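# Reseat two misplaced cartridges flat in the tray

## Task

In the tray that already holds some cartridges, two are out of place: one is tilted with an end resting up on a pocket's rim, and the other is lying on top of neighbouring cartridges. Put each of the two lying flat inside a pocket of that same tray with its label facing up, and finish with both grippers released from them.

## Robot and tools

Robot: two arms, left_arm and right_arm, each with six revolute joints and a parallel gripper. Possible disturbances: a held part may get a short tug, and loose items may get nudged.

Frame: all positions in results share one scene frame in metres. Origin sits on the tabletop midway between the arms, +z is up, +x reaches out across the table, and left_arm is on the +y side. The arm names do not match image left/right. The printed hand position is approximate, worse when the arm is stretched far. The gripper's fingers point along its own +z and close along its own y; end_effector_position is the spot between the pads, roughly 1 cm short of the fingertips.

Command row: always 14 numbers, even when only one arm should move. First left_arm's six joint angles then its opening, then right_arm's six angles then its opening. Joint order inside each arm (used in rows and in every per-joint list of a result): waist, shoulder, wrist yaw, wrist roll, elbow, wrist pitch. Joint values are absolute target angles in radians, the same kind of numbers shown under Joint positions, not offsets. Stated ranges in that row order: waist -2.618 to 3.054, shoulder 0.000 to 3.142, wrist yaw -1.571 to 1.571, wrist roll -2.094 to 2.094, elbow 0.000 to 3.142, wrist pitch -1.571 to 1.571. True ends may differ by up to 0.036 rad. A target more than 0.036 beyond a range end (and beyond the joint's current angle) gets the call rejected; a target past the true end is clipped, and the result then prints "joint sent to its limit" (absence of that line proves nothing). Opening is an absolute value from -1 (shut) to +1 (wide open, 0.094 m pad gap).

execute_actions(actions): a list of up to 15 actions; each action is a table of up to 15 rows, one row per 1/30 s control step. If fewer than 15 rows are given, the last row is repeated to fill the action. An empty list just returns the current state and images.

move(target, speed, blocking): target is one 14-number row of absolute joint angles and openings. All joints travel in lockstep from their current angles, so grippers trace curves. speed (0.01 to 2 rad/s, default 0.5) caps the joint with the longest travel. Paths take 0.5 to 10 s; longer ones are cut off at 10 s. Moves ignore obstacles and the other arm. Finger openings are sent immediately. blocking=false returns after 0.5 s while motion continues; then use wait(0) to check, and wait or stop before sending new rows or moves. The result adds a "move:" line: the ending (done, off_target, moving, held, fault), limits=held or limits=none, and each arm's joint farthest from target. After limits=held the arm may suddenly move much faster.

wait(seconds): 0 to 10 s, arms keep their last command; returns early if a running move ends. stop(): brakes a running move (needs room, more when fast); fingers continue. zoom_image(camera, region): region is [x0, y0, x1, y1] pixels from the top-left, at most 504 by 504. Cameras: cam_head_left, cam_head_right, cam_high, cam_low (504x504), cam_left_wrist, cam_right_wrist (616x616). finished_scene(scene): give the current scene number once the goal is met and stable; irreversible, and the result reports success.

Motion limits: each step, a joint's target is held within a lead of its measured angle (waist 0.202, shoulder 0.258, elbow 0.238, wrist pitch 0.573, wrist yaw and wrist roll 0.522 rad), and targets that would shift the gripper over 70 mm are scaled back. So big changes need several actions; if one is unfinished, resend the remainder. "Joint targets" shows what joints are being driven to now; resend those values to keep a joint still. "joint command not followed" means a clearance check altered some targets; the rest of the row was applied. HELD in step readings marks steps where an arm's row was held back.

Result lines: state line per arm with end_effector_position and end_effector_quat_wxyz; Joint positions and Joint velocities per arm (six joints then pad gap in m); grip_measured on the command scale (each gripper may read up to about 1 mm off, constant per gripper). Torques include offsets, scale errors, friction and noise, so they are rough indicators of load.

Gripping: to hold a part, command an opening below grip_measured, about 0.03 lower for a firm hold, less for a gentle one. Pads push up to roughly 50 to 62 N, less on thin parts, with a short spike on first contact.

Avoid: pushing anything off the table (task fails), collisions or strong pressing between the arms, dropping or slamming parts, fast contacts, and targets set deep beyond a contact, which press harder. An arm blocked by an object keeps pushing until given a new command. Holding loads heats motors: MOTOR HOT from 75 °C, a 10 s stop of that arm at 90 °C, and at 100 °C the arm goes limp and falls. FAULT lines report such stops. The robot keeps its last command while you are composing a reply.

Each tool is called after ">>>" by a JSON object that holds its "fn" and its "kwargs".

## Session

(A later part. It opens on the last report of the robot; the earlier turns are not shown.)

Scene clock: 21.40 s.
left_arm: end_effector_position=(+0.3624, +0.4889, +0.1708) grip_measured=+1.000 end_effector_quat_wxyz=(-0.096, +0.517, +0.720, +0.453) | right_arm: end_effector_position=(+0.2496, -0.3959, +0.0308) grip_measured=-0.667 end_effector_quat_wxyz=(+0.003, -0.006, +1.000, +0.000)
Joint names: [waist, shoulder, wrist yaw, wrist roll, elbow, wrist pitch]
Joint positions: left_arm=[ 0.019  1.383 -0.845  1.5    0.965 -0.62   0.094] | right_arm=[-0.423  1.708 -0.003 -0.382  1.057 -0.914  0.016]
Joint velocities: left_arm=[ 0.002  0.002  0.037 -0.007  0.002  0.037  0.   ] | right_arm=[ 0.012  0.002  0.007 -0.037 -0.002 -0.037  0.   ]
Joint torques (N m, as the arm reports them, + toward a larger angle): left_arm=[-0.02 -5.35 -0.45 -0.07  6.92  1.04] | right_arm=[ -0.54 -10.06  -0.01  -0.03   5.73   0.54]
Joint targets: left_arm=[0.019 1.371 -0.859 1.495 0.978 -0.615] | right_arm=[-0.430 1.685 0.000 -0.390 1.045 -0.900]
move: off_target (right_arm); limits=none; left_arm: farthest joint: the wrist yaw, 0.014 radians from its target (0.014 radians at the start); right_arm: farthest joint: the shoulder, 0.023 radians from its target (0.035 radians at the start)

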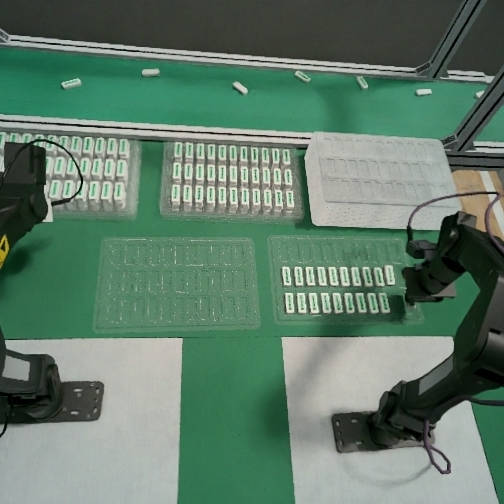

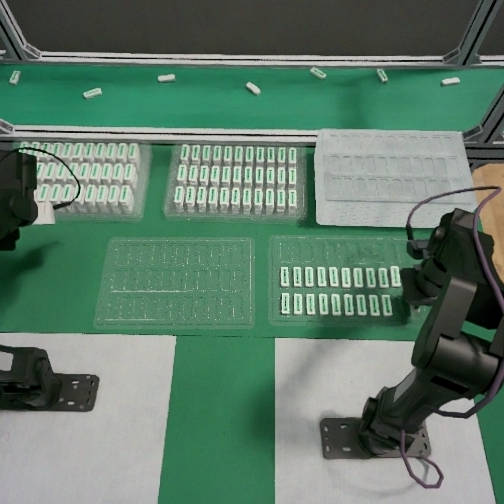

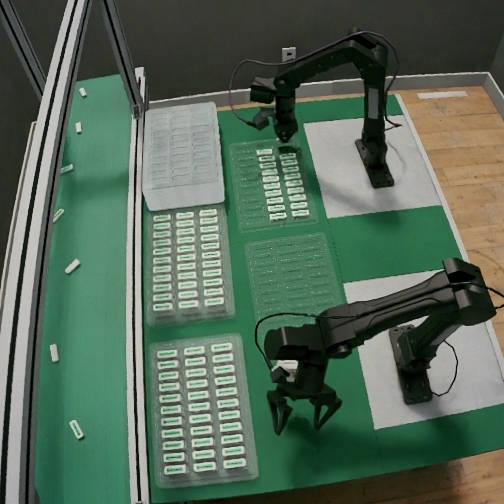

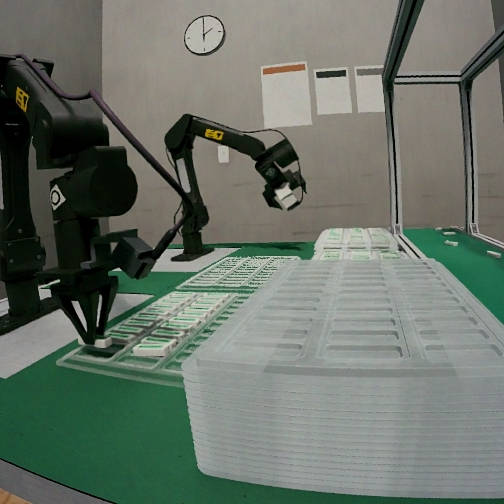

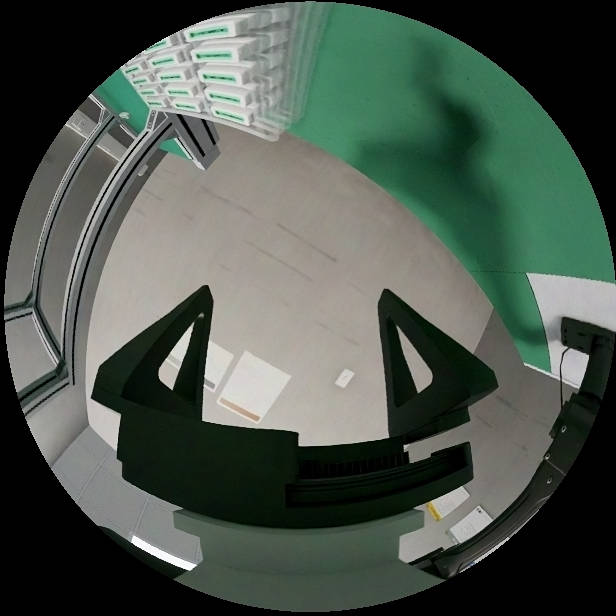

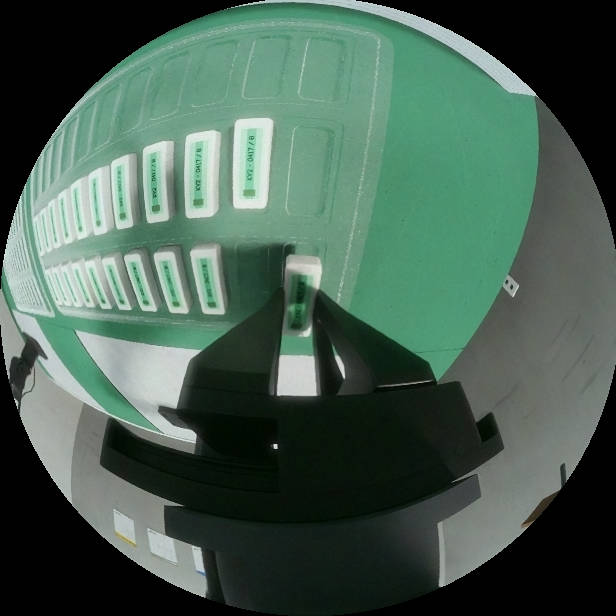

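Lower 11 mm, back ~2 mm.

>>> {"fn": "move", "kwargs": {"target": [0.019,1.371,-0.859,1.495,0.978,-0.615,1,-0.43,1.737,0,-0.39,1.015,-0.858,-0.7], "speed": 0.07}}

>>> {"fn": "zoom_image", "kwargs": {"camera": "cam_right_wrist", "region": [180,140,430,390]}}

>>> {"fn": "zoom_image", "kwargs": {"camera": "cam_low", "region": [50,290,200,400]}}

Scene clock: 23.30 s.
left_arm: end_effector_position=(+0.3624, +0.4889, +0.1708) grip_measured=+1.000 end_effector_quat_wxyz=(-0.096, +0.517, +0.720, +0.453) | right_arm: end_effector_position=(+0.2474, -0.3951, +0.0190) grip_measured=-0.667 end_effector_quat_wxyz=(-0.000, -0.006, +1.000, +0.002)
Joint names: [waist, shoulder, wrist yaw, wrist roll, elbow, wrist pitch]
Joint positions: left_arm=[ 0.019  1.383 -0.845  1.5    0.965 -0.62   0.094] | right_arm=[-0.423  1.726 -0.003 -0.383  1.026 -0.872  0.016]
Joint velocities: left_arm=[ 0.012 -0.012 -0.007  0.007  0.002  0.022  0.   ] | right_arm=[-0.002 -0.002 -0.007  0.007  0.007  0.066 -0.001]
Joint torques (N m, as the arm reports them, + toward a larger angle): left_arm=[-0.04 -5.35 -0.45 -0.07  6.91  1.04] | right_arm=[-0.55 -7.34 -0.01 -0.05  5.68  0.52]
Joint targets: left_arm=[0.019 1.371 -0.859 1.495 0.978 -0.615] | right_arm=[-0.430 1.737 0.000 -0.390 1.015 -0.858]
move: done; limits=none; left_arm: farthest joint: the wrist yaw, 0.014 radians from its target (0.014 radians at the start); right_arm: farthest joint: the wrist pitch, 0.014 radians from its target (0.056 radians at the start)

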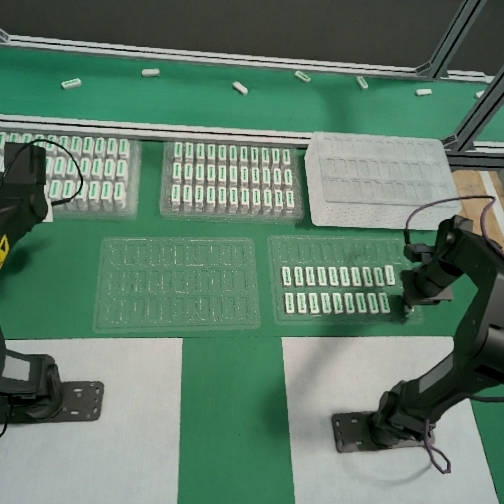

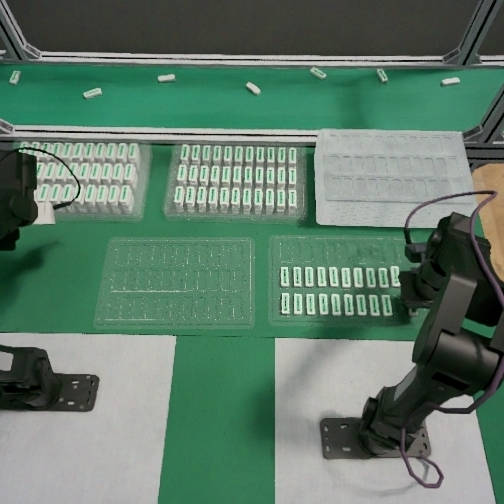

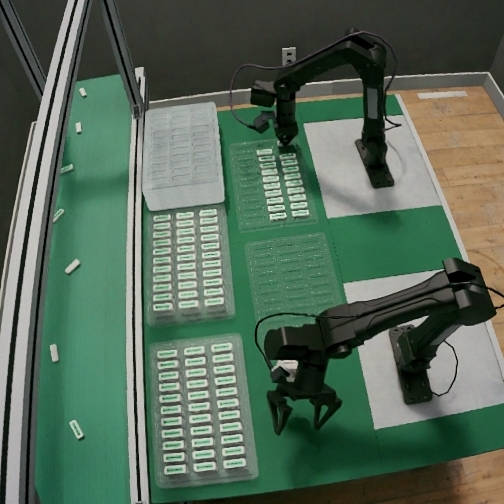

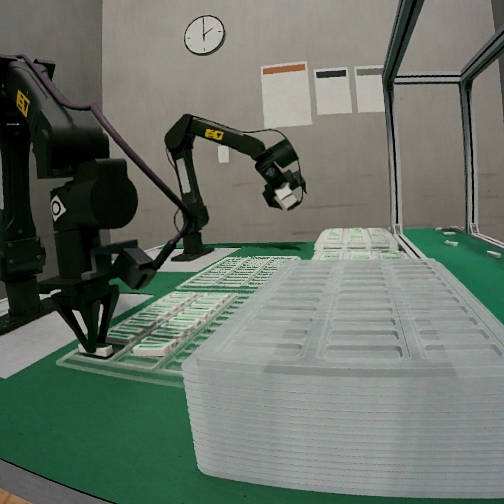

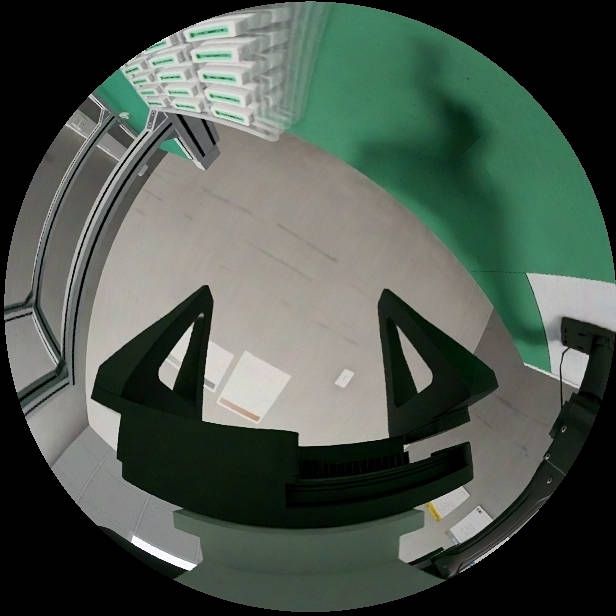

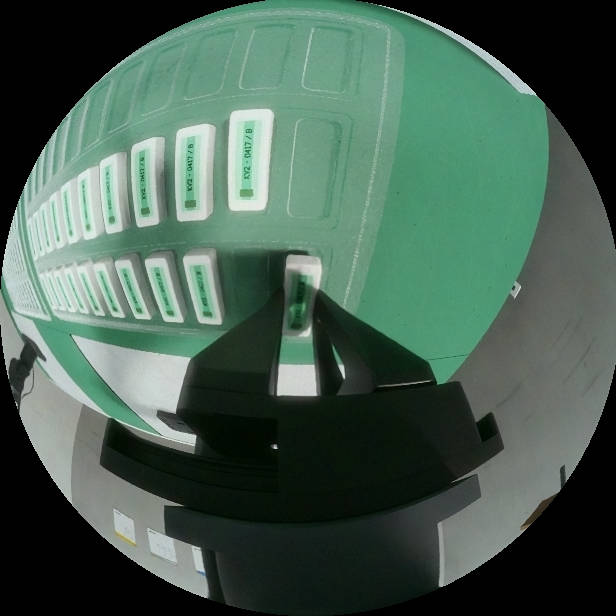

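Region (180, 140, 430, 390) of cam_right_wrist's 616x616 image, scaled by 2.016, with more detail than that image has.

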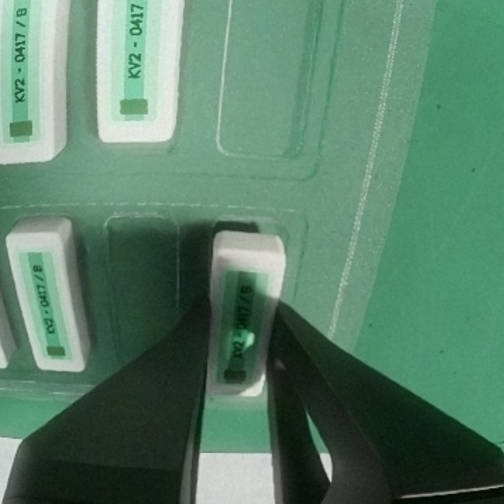

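Region (50, 290, 200, 400) of cam_low's 504x504 image, scaled by 3.360, with more detail than that image has; it fills the top 370 rows of this view, and the rest is white.

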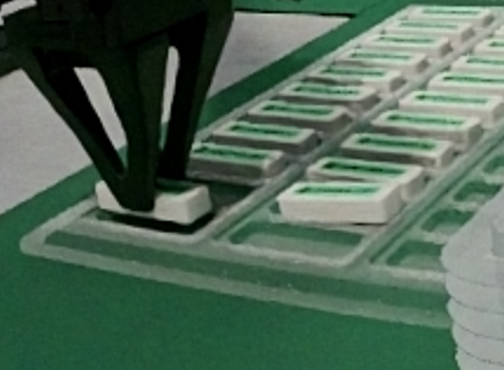

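>>> {"fn": "move", "kwargs": {"target": [0.019,1.371,-0.859,1.495,0.978,-0.615,1,-0.436,1.757,0,-0.37,1.015,-0.85,-0.7], "speed": 0.05}}

>>> {"fn": "zoom_image", "kwargs": {"camera": "cam_low", "region": [50,290,200,400]}}

Scene clock: 24.67 s.
left_arm: end_effector_position=(+0.3624, +0.4889, +0.1708) grip_measured=+1.000 end_effector_quat_wxyz=(-0.096, +0.517, +0.720, +0.453) | right_arm: end_effector_position=(+0.2470, -0.3960, +0.0137) grip_measured=-0.667 end_effector_quat_wxyz=(-0.006, -0.002, +1.000, +0.003)
Joint names: [waist, shoulder, wrist yaw, wrist roll, elbow, wrist pitch]
Joint positions: left_arm=[ 0.019  1.383 -0.845  1.5    0.965 -0.62   0.094] | right_arm=[-0.426  1.746 -0.001 -0.378  1.026 -0.864  0.016]
Joint velocities: left_arm=[ 0.002 -0.007 -0.022  0.007 -0.002 -0.007  0.   ] | right_arm=[-0.002  0.012 -0.007  0.037 -0.007  0.007  0.001]
Joint torques (N m, as the arm reports them, + toward a larger angle): left_arm=[-0.01 -5.34 -0.46 -0.07  6.91  1.04] | right_arm=[-0.87 -7.42 -0.02  0.09  5.61  0.52]
Joint targets: left_arm=[0.019 1.371 -0.859 1.495 0.978 -0.615] | right_arm=[-0.436 1.757 -0.000 -0.370 1.015 -0.850]
move: done; limits=none; left_arm: farthest joint: the wrist yaw, 0.014 radians from its target (0.014 radians at the start); right_arm: farthest joint: the wrist pitch, 0.014 radians from its target (0.022 radians at the start)

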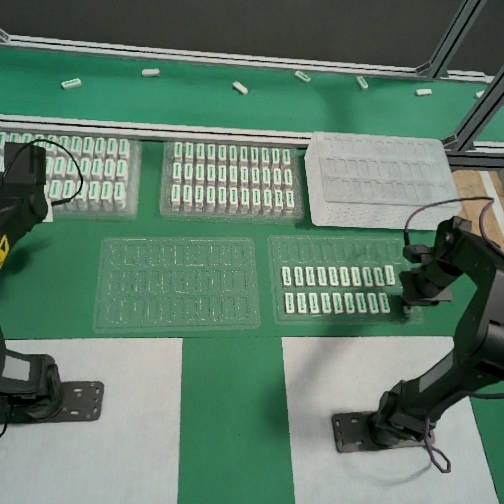

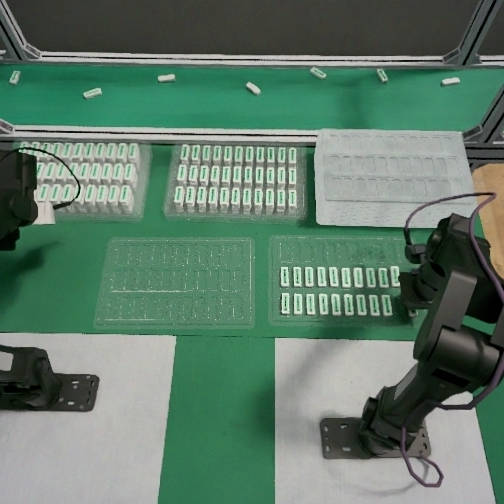

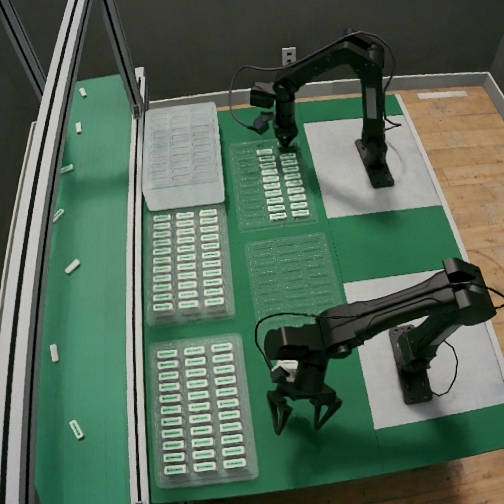

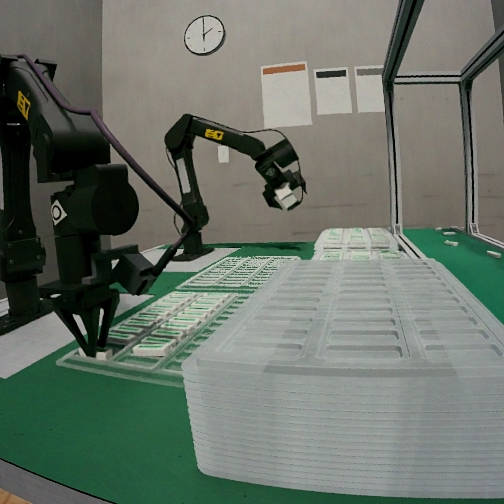

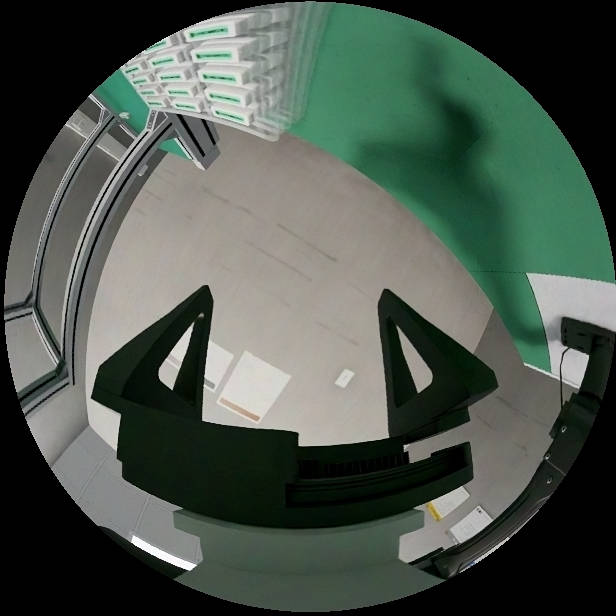

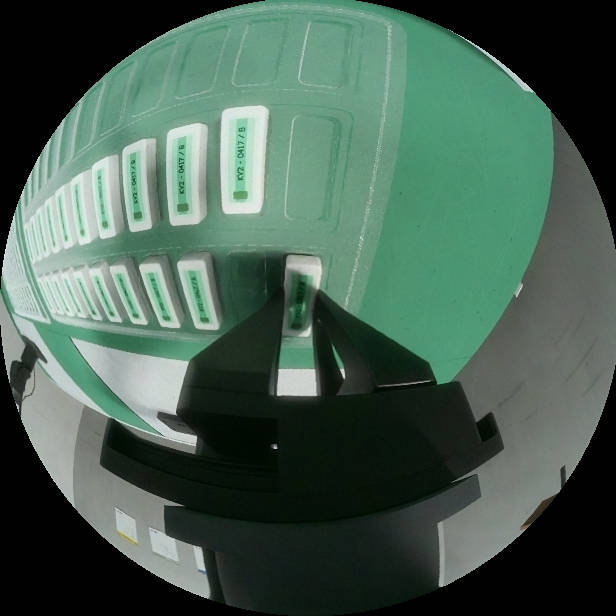

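Region (50, 290, 200, 400) of cam_low's 504x504 image, scaled by 3.360, with more detail than that image has; it fills the top 370 rows of this view, and the rest is white.

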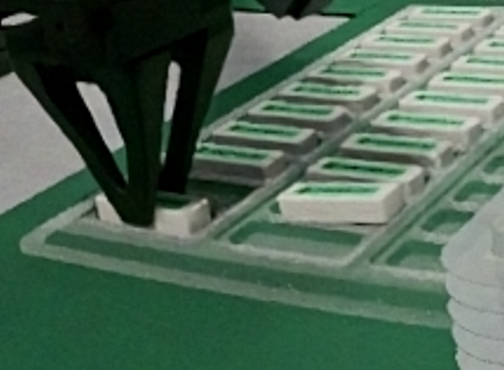

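>>> {"fn": "move", "kwargs": {"target": [0.019,1.371,-0.859,1.495,0.978,-0.615,1,-0.436,1.757,0,-0.37,1.015,-0.85,-0.5]}}

>>> {"fn": "move", "kwargs": {"target": [0.019,1.371,-0.859,1.495,0.978,-0.615,1,-0.436,1.68,0,-0.37,1.15,-1.02,-0.5], "speed": 0.3}}

>>> {"fn": "move", "kwargs": {"target": [0.019,1.371,-0.859,1.495,0.978,-0.615,1,-0.242,2.01,0,-1.78,1.492,-0.96,-1], "speed": 0.9}}

>>> {"fn": "move", "kwargs": {"target": [0.019,1.371,-0.859,1.495,0.978,-0.615,1,-0.242,2.066,0,-1.78,1.492,-0.945,-1], "speed": 0.07}}

>>> {"fn": "zoom_image", "kwargs": {"camera": "cam_low", "region": [60,290,210,400]}}

Scene clock: 26.40 s.
left_arm: end_effector_position=(+0.3624, +0.4889, +0.1708) grip_measured=+1.000 end_effector_quat_wxyz=(-0.096, +0.517, +0.720, +0.453) | right_arm: end_effector_position=(+0.2472, -0.3957, +0.0137) grip_measured=-0.502 end_effector_quat_wxyz=(-0.006, -0.002, +1.000, +0.004)
Joint names: [waist, shoulder, wrist yaw, wrist roll, elbow, wrist pitch]
Joint positions: left_arm=[ 0.019  1.383 -0.845  1.5    0.965 -0.62   0.094] | right_arm=[-0.426  1.746 -0.003 -0.377  1.026 -0.864  0.023]
Joint velocities: left_arm=[ 0.012 -0.012 -0.037 -0.037  0.012  0.022  0.   ] | right_arm=[-0.002  0.012  0.007 -0.007  0.012  0.051 -0.   ]
Joint torques (N m, as the arm reports them, + toward a larger angle): left_arm=[-0.02 -5.36 -0.45 -0.07  6.91  1.04] | right_arm=[-0.86 -7.44 -0.01  0.09  5.61  0.51]
Joint targets: left_arm=[0.019 1.371 -0.859 1.495 0.978 -0.615] | right_arm=[-0.436 1.757 -0.000 -0.370 1.015 -0.850]
move: done; limits=none; left_arm: farthest joint: the wrist yaw, 0.014 radians from its target (0.014 radians at the start); right_arm: farthest joint: the wrist pitch, 0.014 radians from its target (0.014 radians at the start)

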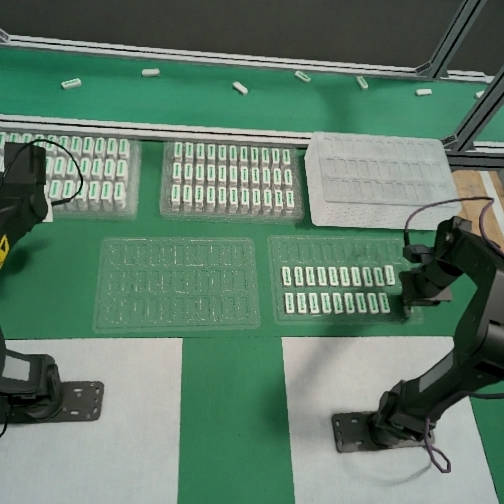

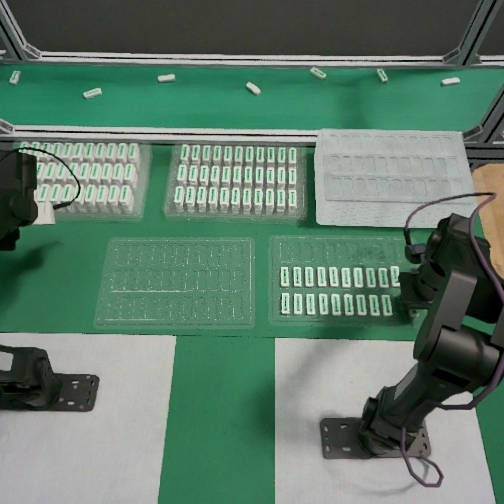

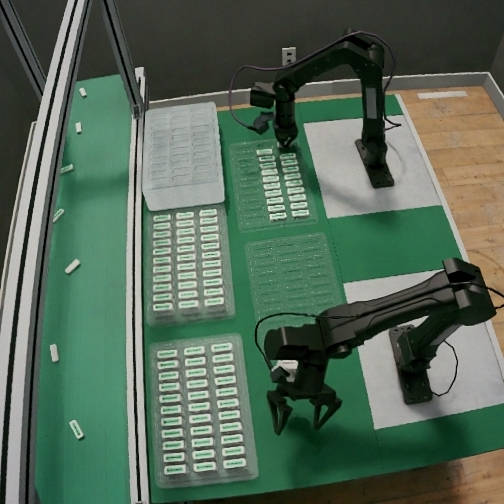

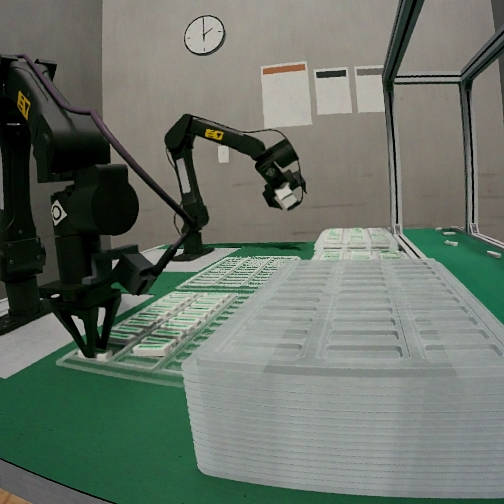

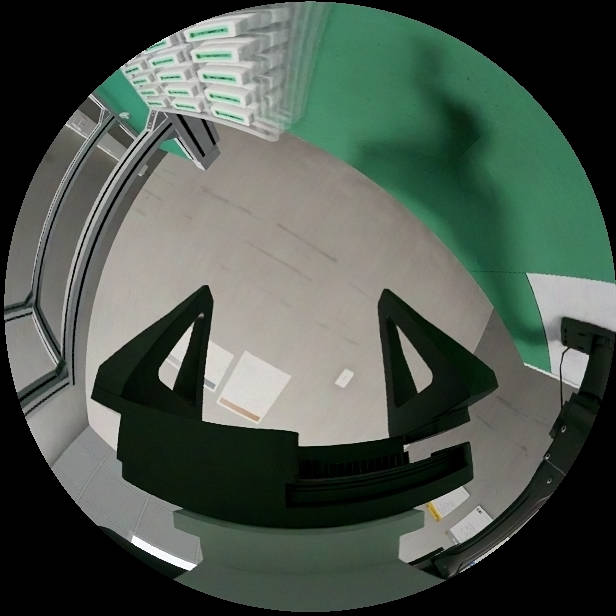

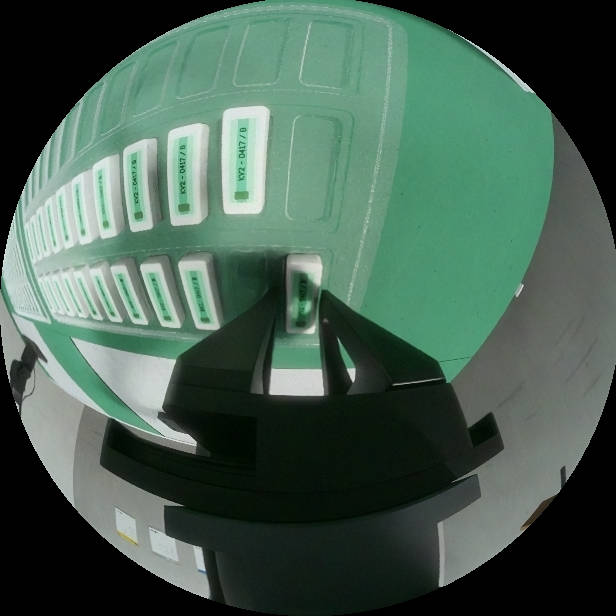

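Scene clock: 27.63 s.
left_arm: end_effector_position=(+0.3624, +0.4889, +0.1708) grip_measured=+1.000 end_effector_quat_wxyz=(-0.096, +0.517, +0.720, +0.453) | right_arm: end_effector_position=(+0.2515, -0.3974, +0.0511) grip_measured=-0.502 end_effector_quat_wxyz=(-0.002, -0.002, +1.000, +0.002)
Joint names: [waist, shoulder, wrist yaw, wrist roll, elbow, wrist pitch]
Joint positions: left_arm=[ 0.019  1.383 -0.845  1.5    0.965 -0.62   0.094] | right_arm=[-0.426  1.698 -0.003 -0.377  1.131 -1.01   0.023]
Joint velocities: left_arm=[-0.017  0.007  0.022  0.022 -0.012  0.007  0.   ] | right_arm=[-0.002 -0.012  0.007  0.051 -0.002 -0.022  0.   ]
Joint torques (N m, as the arm reports them, + toward a larger angle): left_arm=[-0.01 -5.36 -0.45 -0.06  6.91  1.04] | right_arm=[-0.84 -9.64  0.    0.1   8.61  0.29]
Joint targets: left_arm=[0.019 1.371 -0.859 1.495 0.978 -0.615] | right_arm=[-0.436 1.680 0.000 -0.370 1.150 -1.020]
move: done; limits=none; left_arm: farthest joint: the wrist yaw, 0.014 radians from its target (0.014 radians at the start); right_arm: farthest joint: the elbow, 0.019 radians from its target (0.124 radians at the start)

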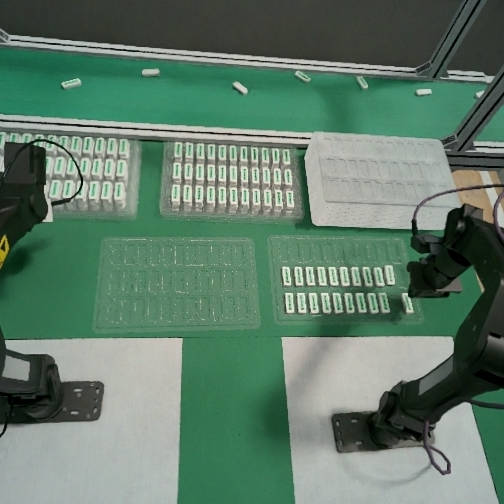

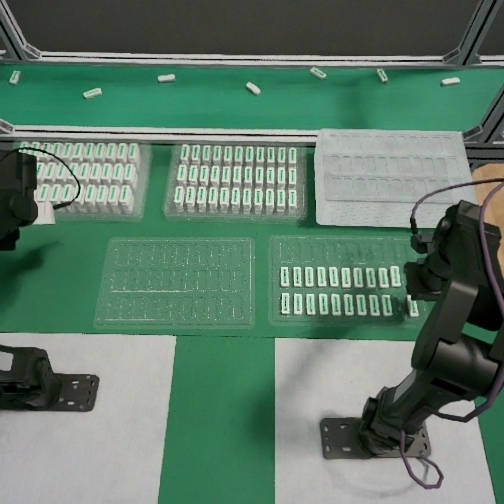

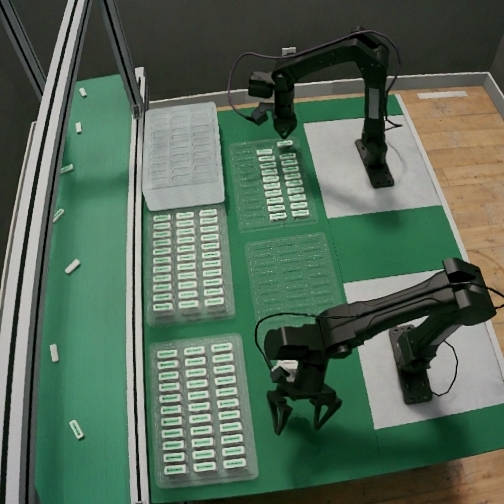

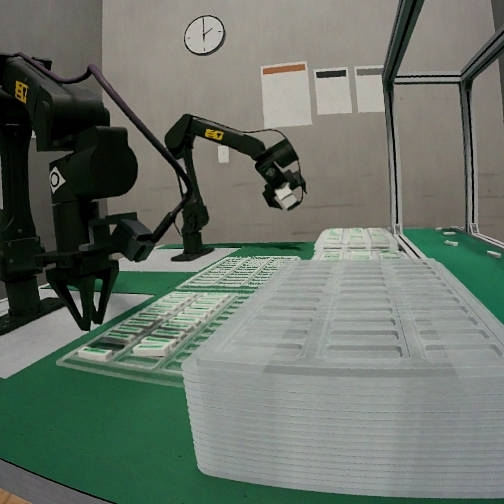

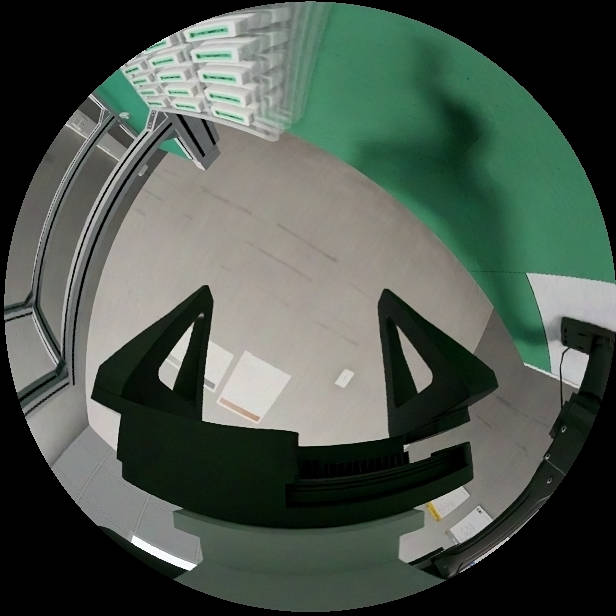

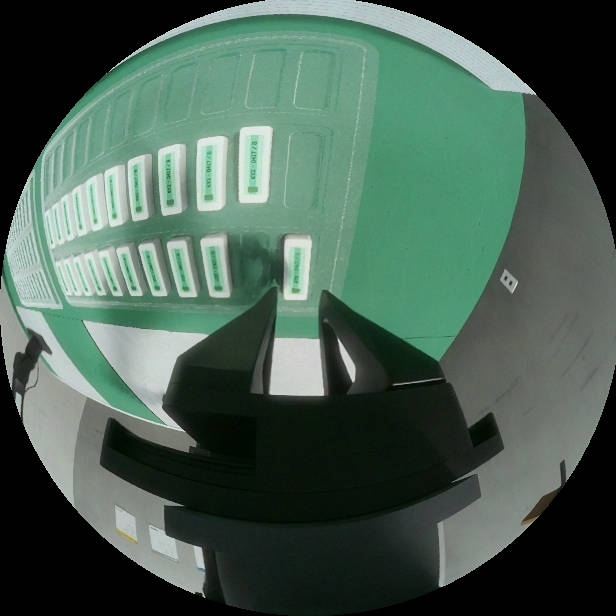

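Scene clock: 30.13 s.
left_arm: end_effector_position=(+0.3624, +0.4889, +0.1708) grip_measured=+1.000 end_effector_quat_wxyz=(-0.096, +0.517, +0.720, +0.453) | right_arm: end_effector_position=(+0.3638, -0.3686, +0.0397) grip_measured=-0.980 end_effector_quat_wxyz=(-0.022, +0.708, -0.705, +0.034)
Joint names: [waist, shoulder, wrist yaw, wrist roll, elbow, wrist pitch]
Joint positions: left_arm=[ 0.019  1.383 -0.845  1.5    0.965 -0.62   0.094] | right_arm=[-0.25   1.998  0.001 -1.773  1.469 -0.962  0.001]
Joint velocities: left_arm=[-0.027  0.007 -0.051  0.066 -0.012  0.066  0.   ] | right_arm=[-0.012  0.002 -0.051 -0.007 -0.012 -0.037 -0.001]
Joint torques (N m, as the arm reports them, + toward a larger angle): left_arm=[-0.02 -5.35 -0.45 -0.06  6.92  1.05] | right_arm=[  0.71 -10.62  -0.03  -0.05   9.21   0.57]
Joint targets: left_arm=[0.019 1.371 -0.859 1.495 0.978 -0.615] | right_arm=[-0.242 2.010 0.000 -1.780 1.492 -0.960]
move: off_target (right_arm); limits=none; left_arm: farthest joint: the wrist yaw, 0.014 radians from its target (0.014 radians at the start); right_arm: farthest joint: the elbow, 0.023 radians from its target (0.361 radians at the start)

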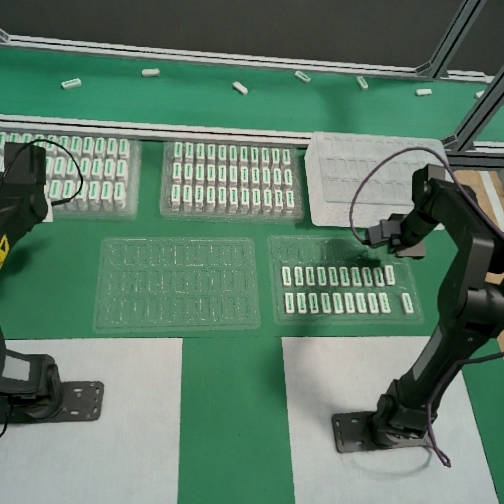

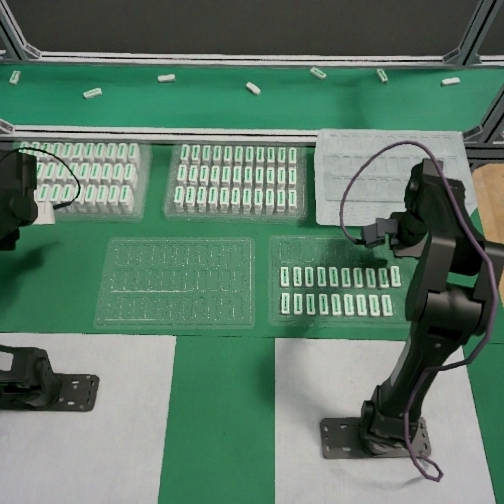

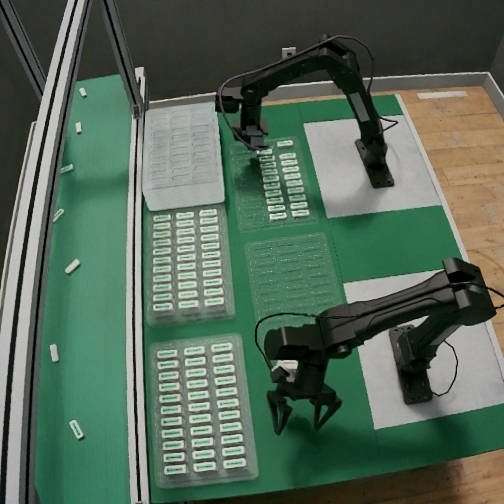

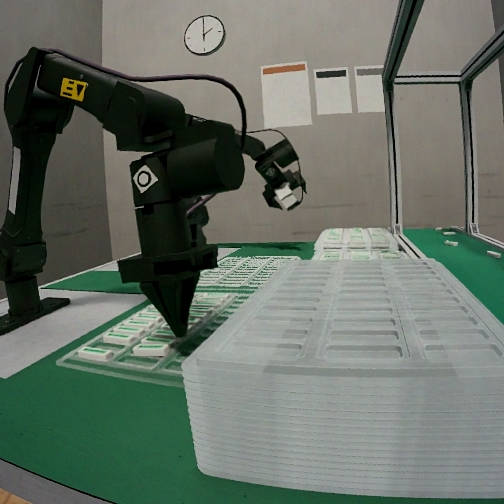

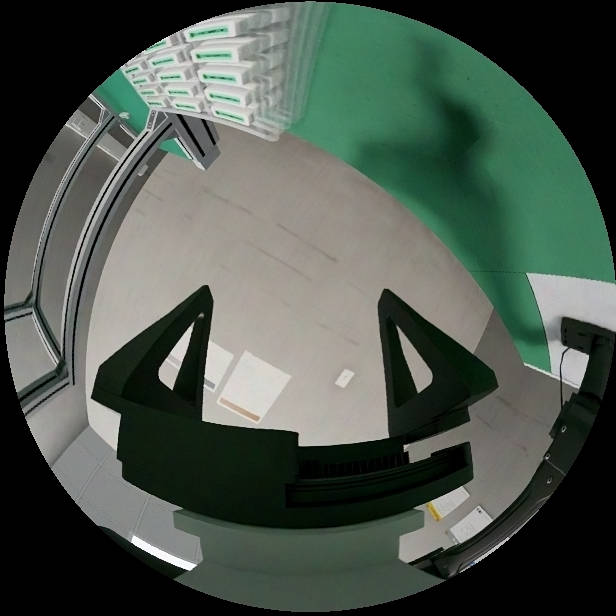

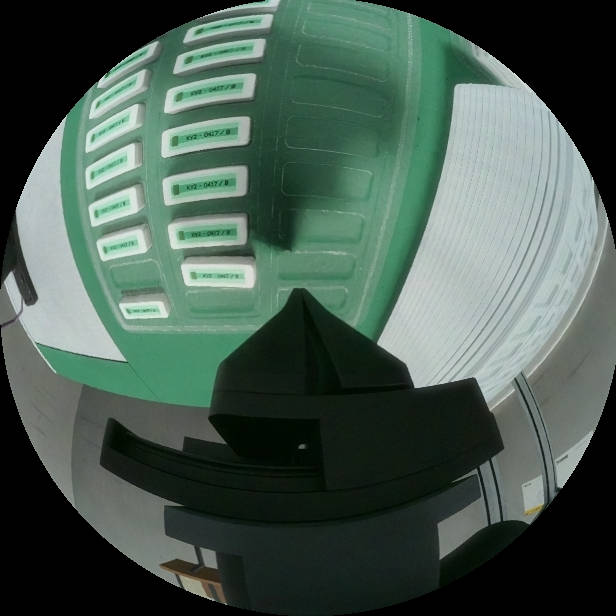

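Scene clock: 31.43 s.
left_arm: end_effector_position=(+0.3624, +0.4889, +0.1708) grip_measured=+1.000 end_effector_quat_wxyz=(-0.096, +0.517, +0.720, +0.453) | right_arm: end_effector_position=(+0.3622, -0.3683, +0.0191) grip_measured=-0.980 end_effector_quat_wxyz=(-0.010, +0.709, -0.705, +0.016)
Joint names: [waist, shoulder, wrist yaw, wrist roll, elbow, wrist pitch]
Joint positions: left_arm=[ 0.019  1.383 -0.845  1.5    0.965 -0.62   0.094] | right_arm=[-0.25   2.054  0.001 -1.773  1.469 -0.948  0.001]
Joint velocities: left_arm=[ 0.007  0.007 -0.007 -0.007  0.007 -0.051  0.   ] | right_arm=[-0.002 -0.012 -0.066 -0.037  0.002  0.007 -0.   ]
Joint torques (N m, as the arm reports them, + toward a larger angle): left_arm=[-0.02 -5.35 -0.45 -0.06  6.92  1.04] | right_arm=[  0.69 -11.02  -0.05  -0.06   9.03   0.48]
Joint targets: left_arm=[0.019 1.371 -0.859 1.495 0.978 -0.615] | right_arm=[-0.242 2.066 -0.000 -1.780 1.492 -0.945]
move: off_target (right_arm); limits=none; left_arm: farthest joint: the wrist yaw, 0.014 radians from its target (0.014 radians at the start); right_arm: farthest joint: the elbow, 0.023 radians from its target (0.023 radians at the start)

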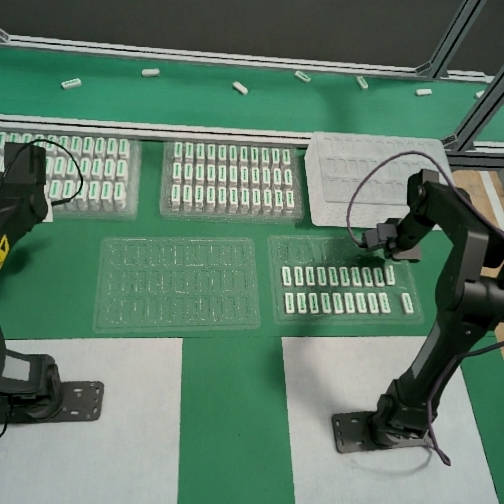

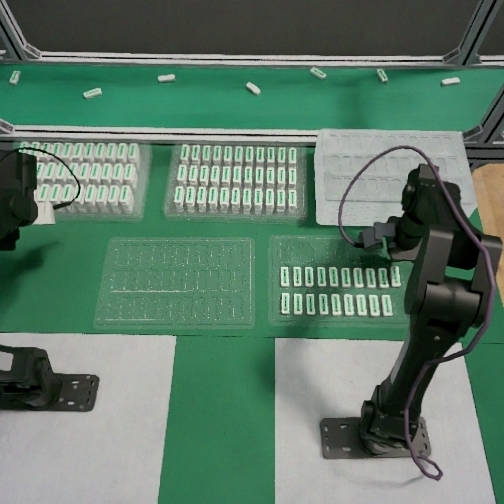

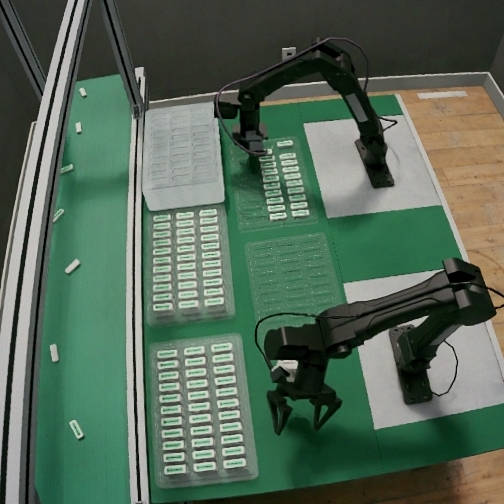

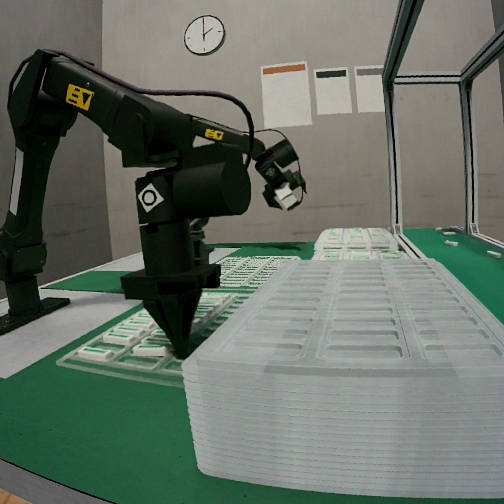

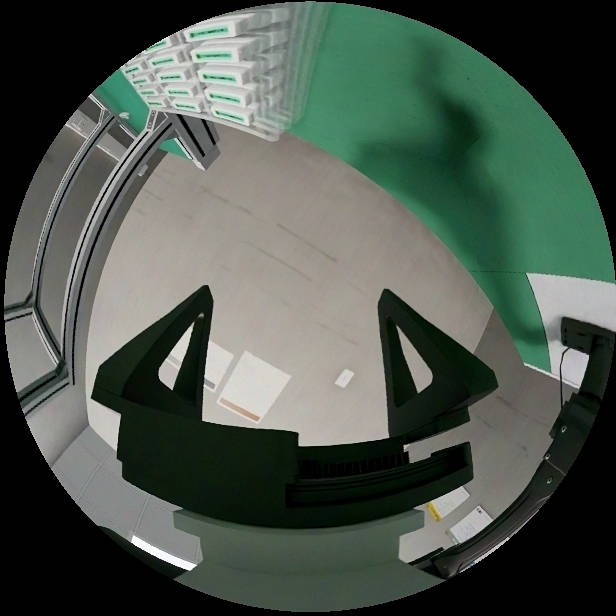

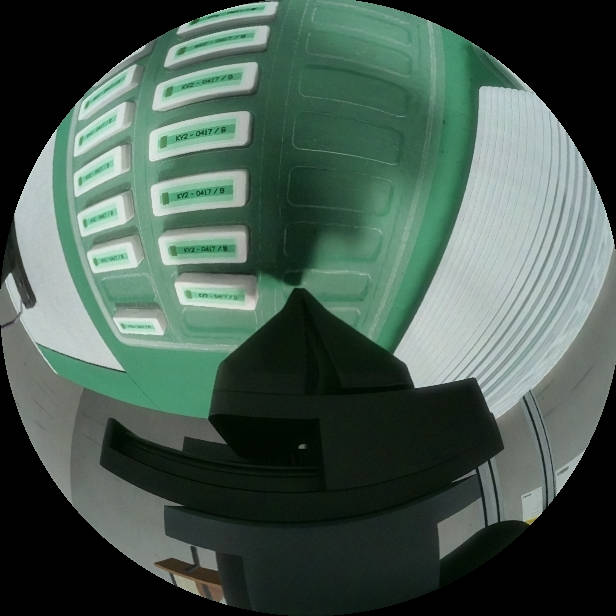

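Region (60, 290, 210, 400) of cam_low's 504x504 image, scaled by 3.360, with more detail than that image has; it fills the top 370 rows of this view, and the rest is white.

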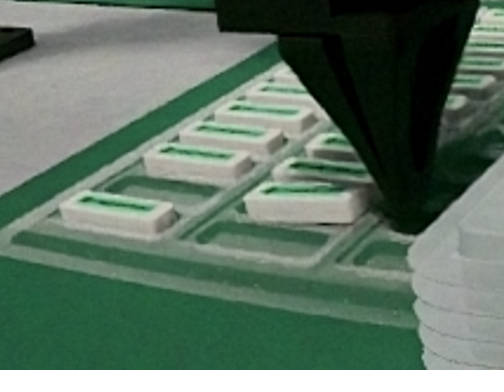

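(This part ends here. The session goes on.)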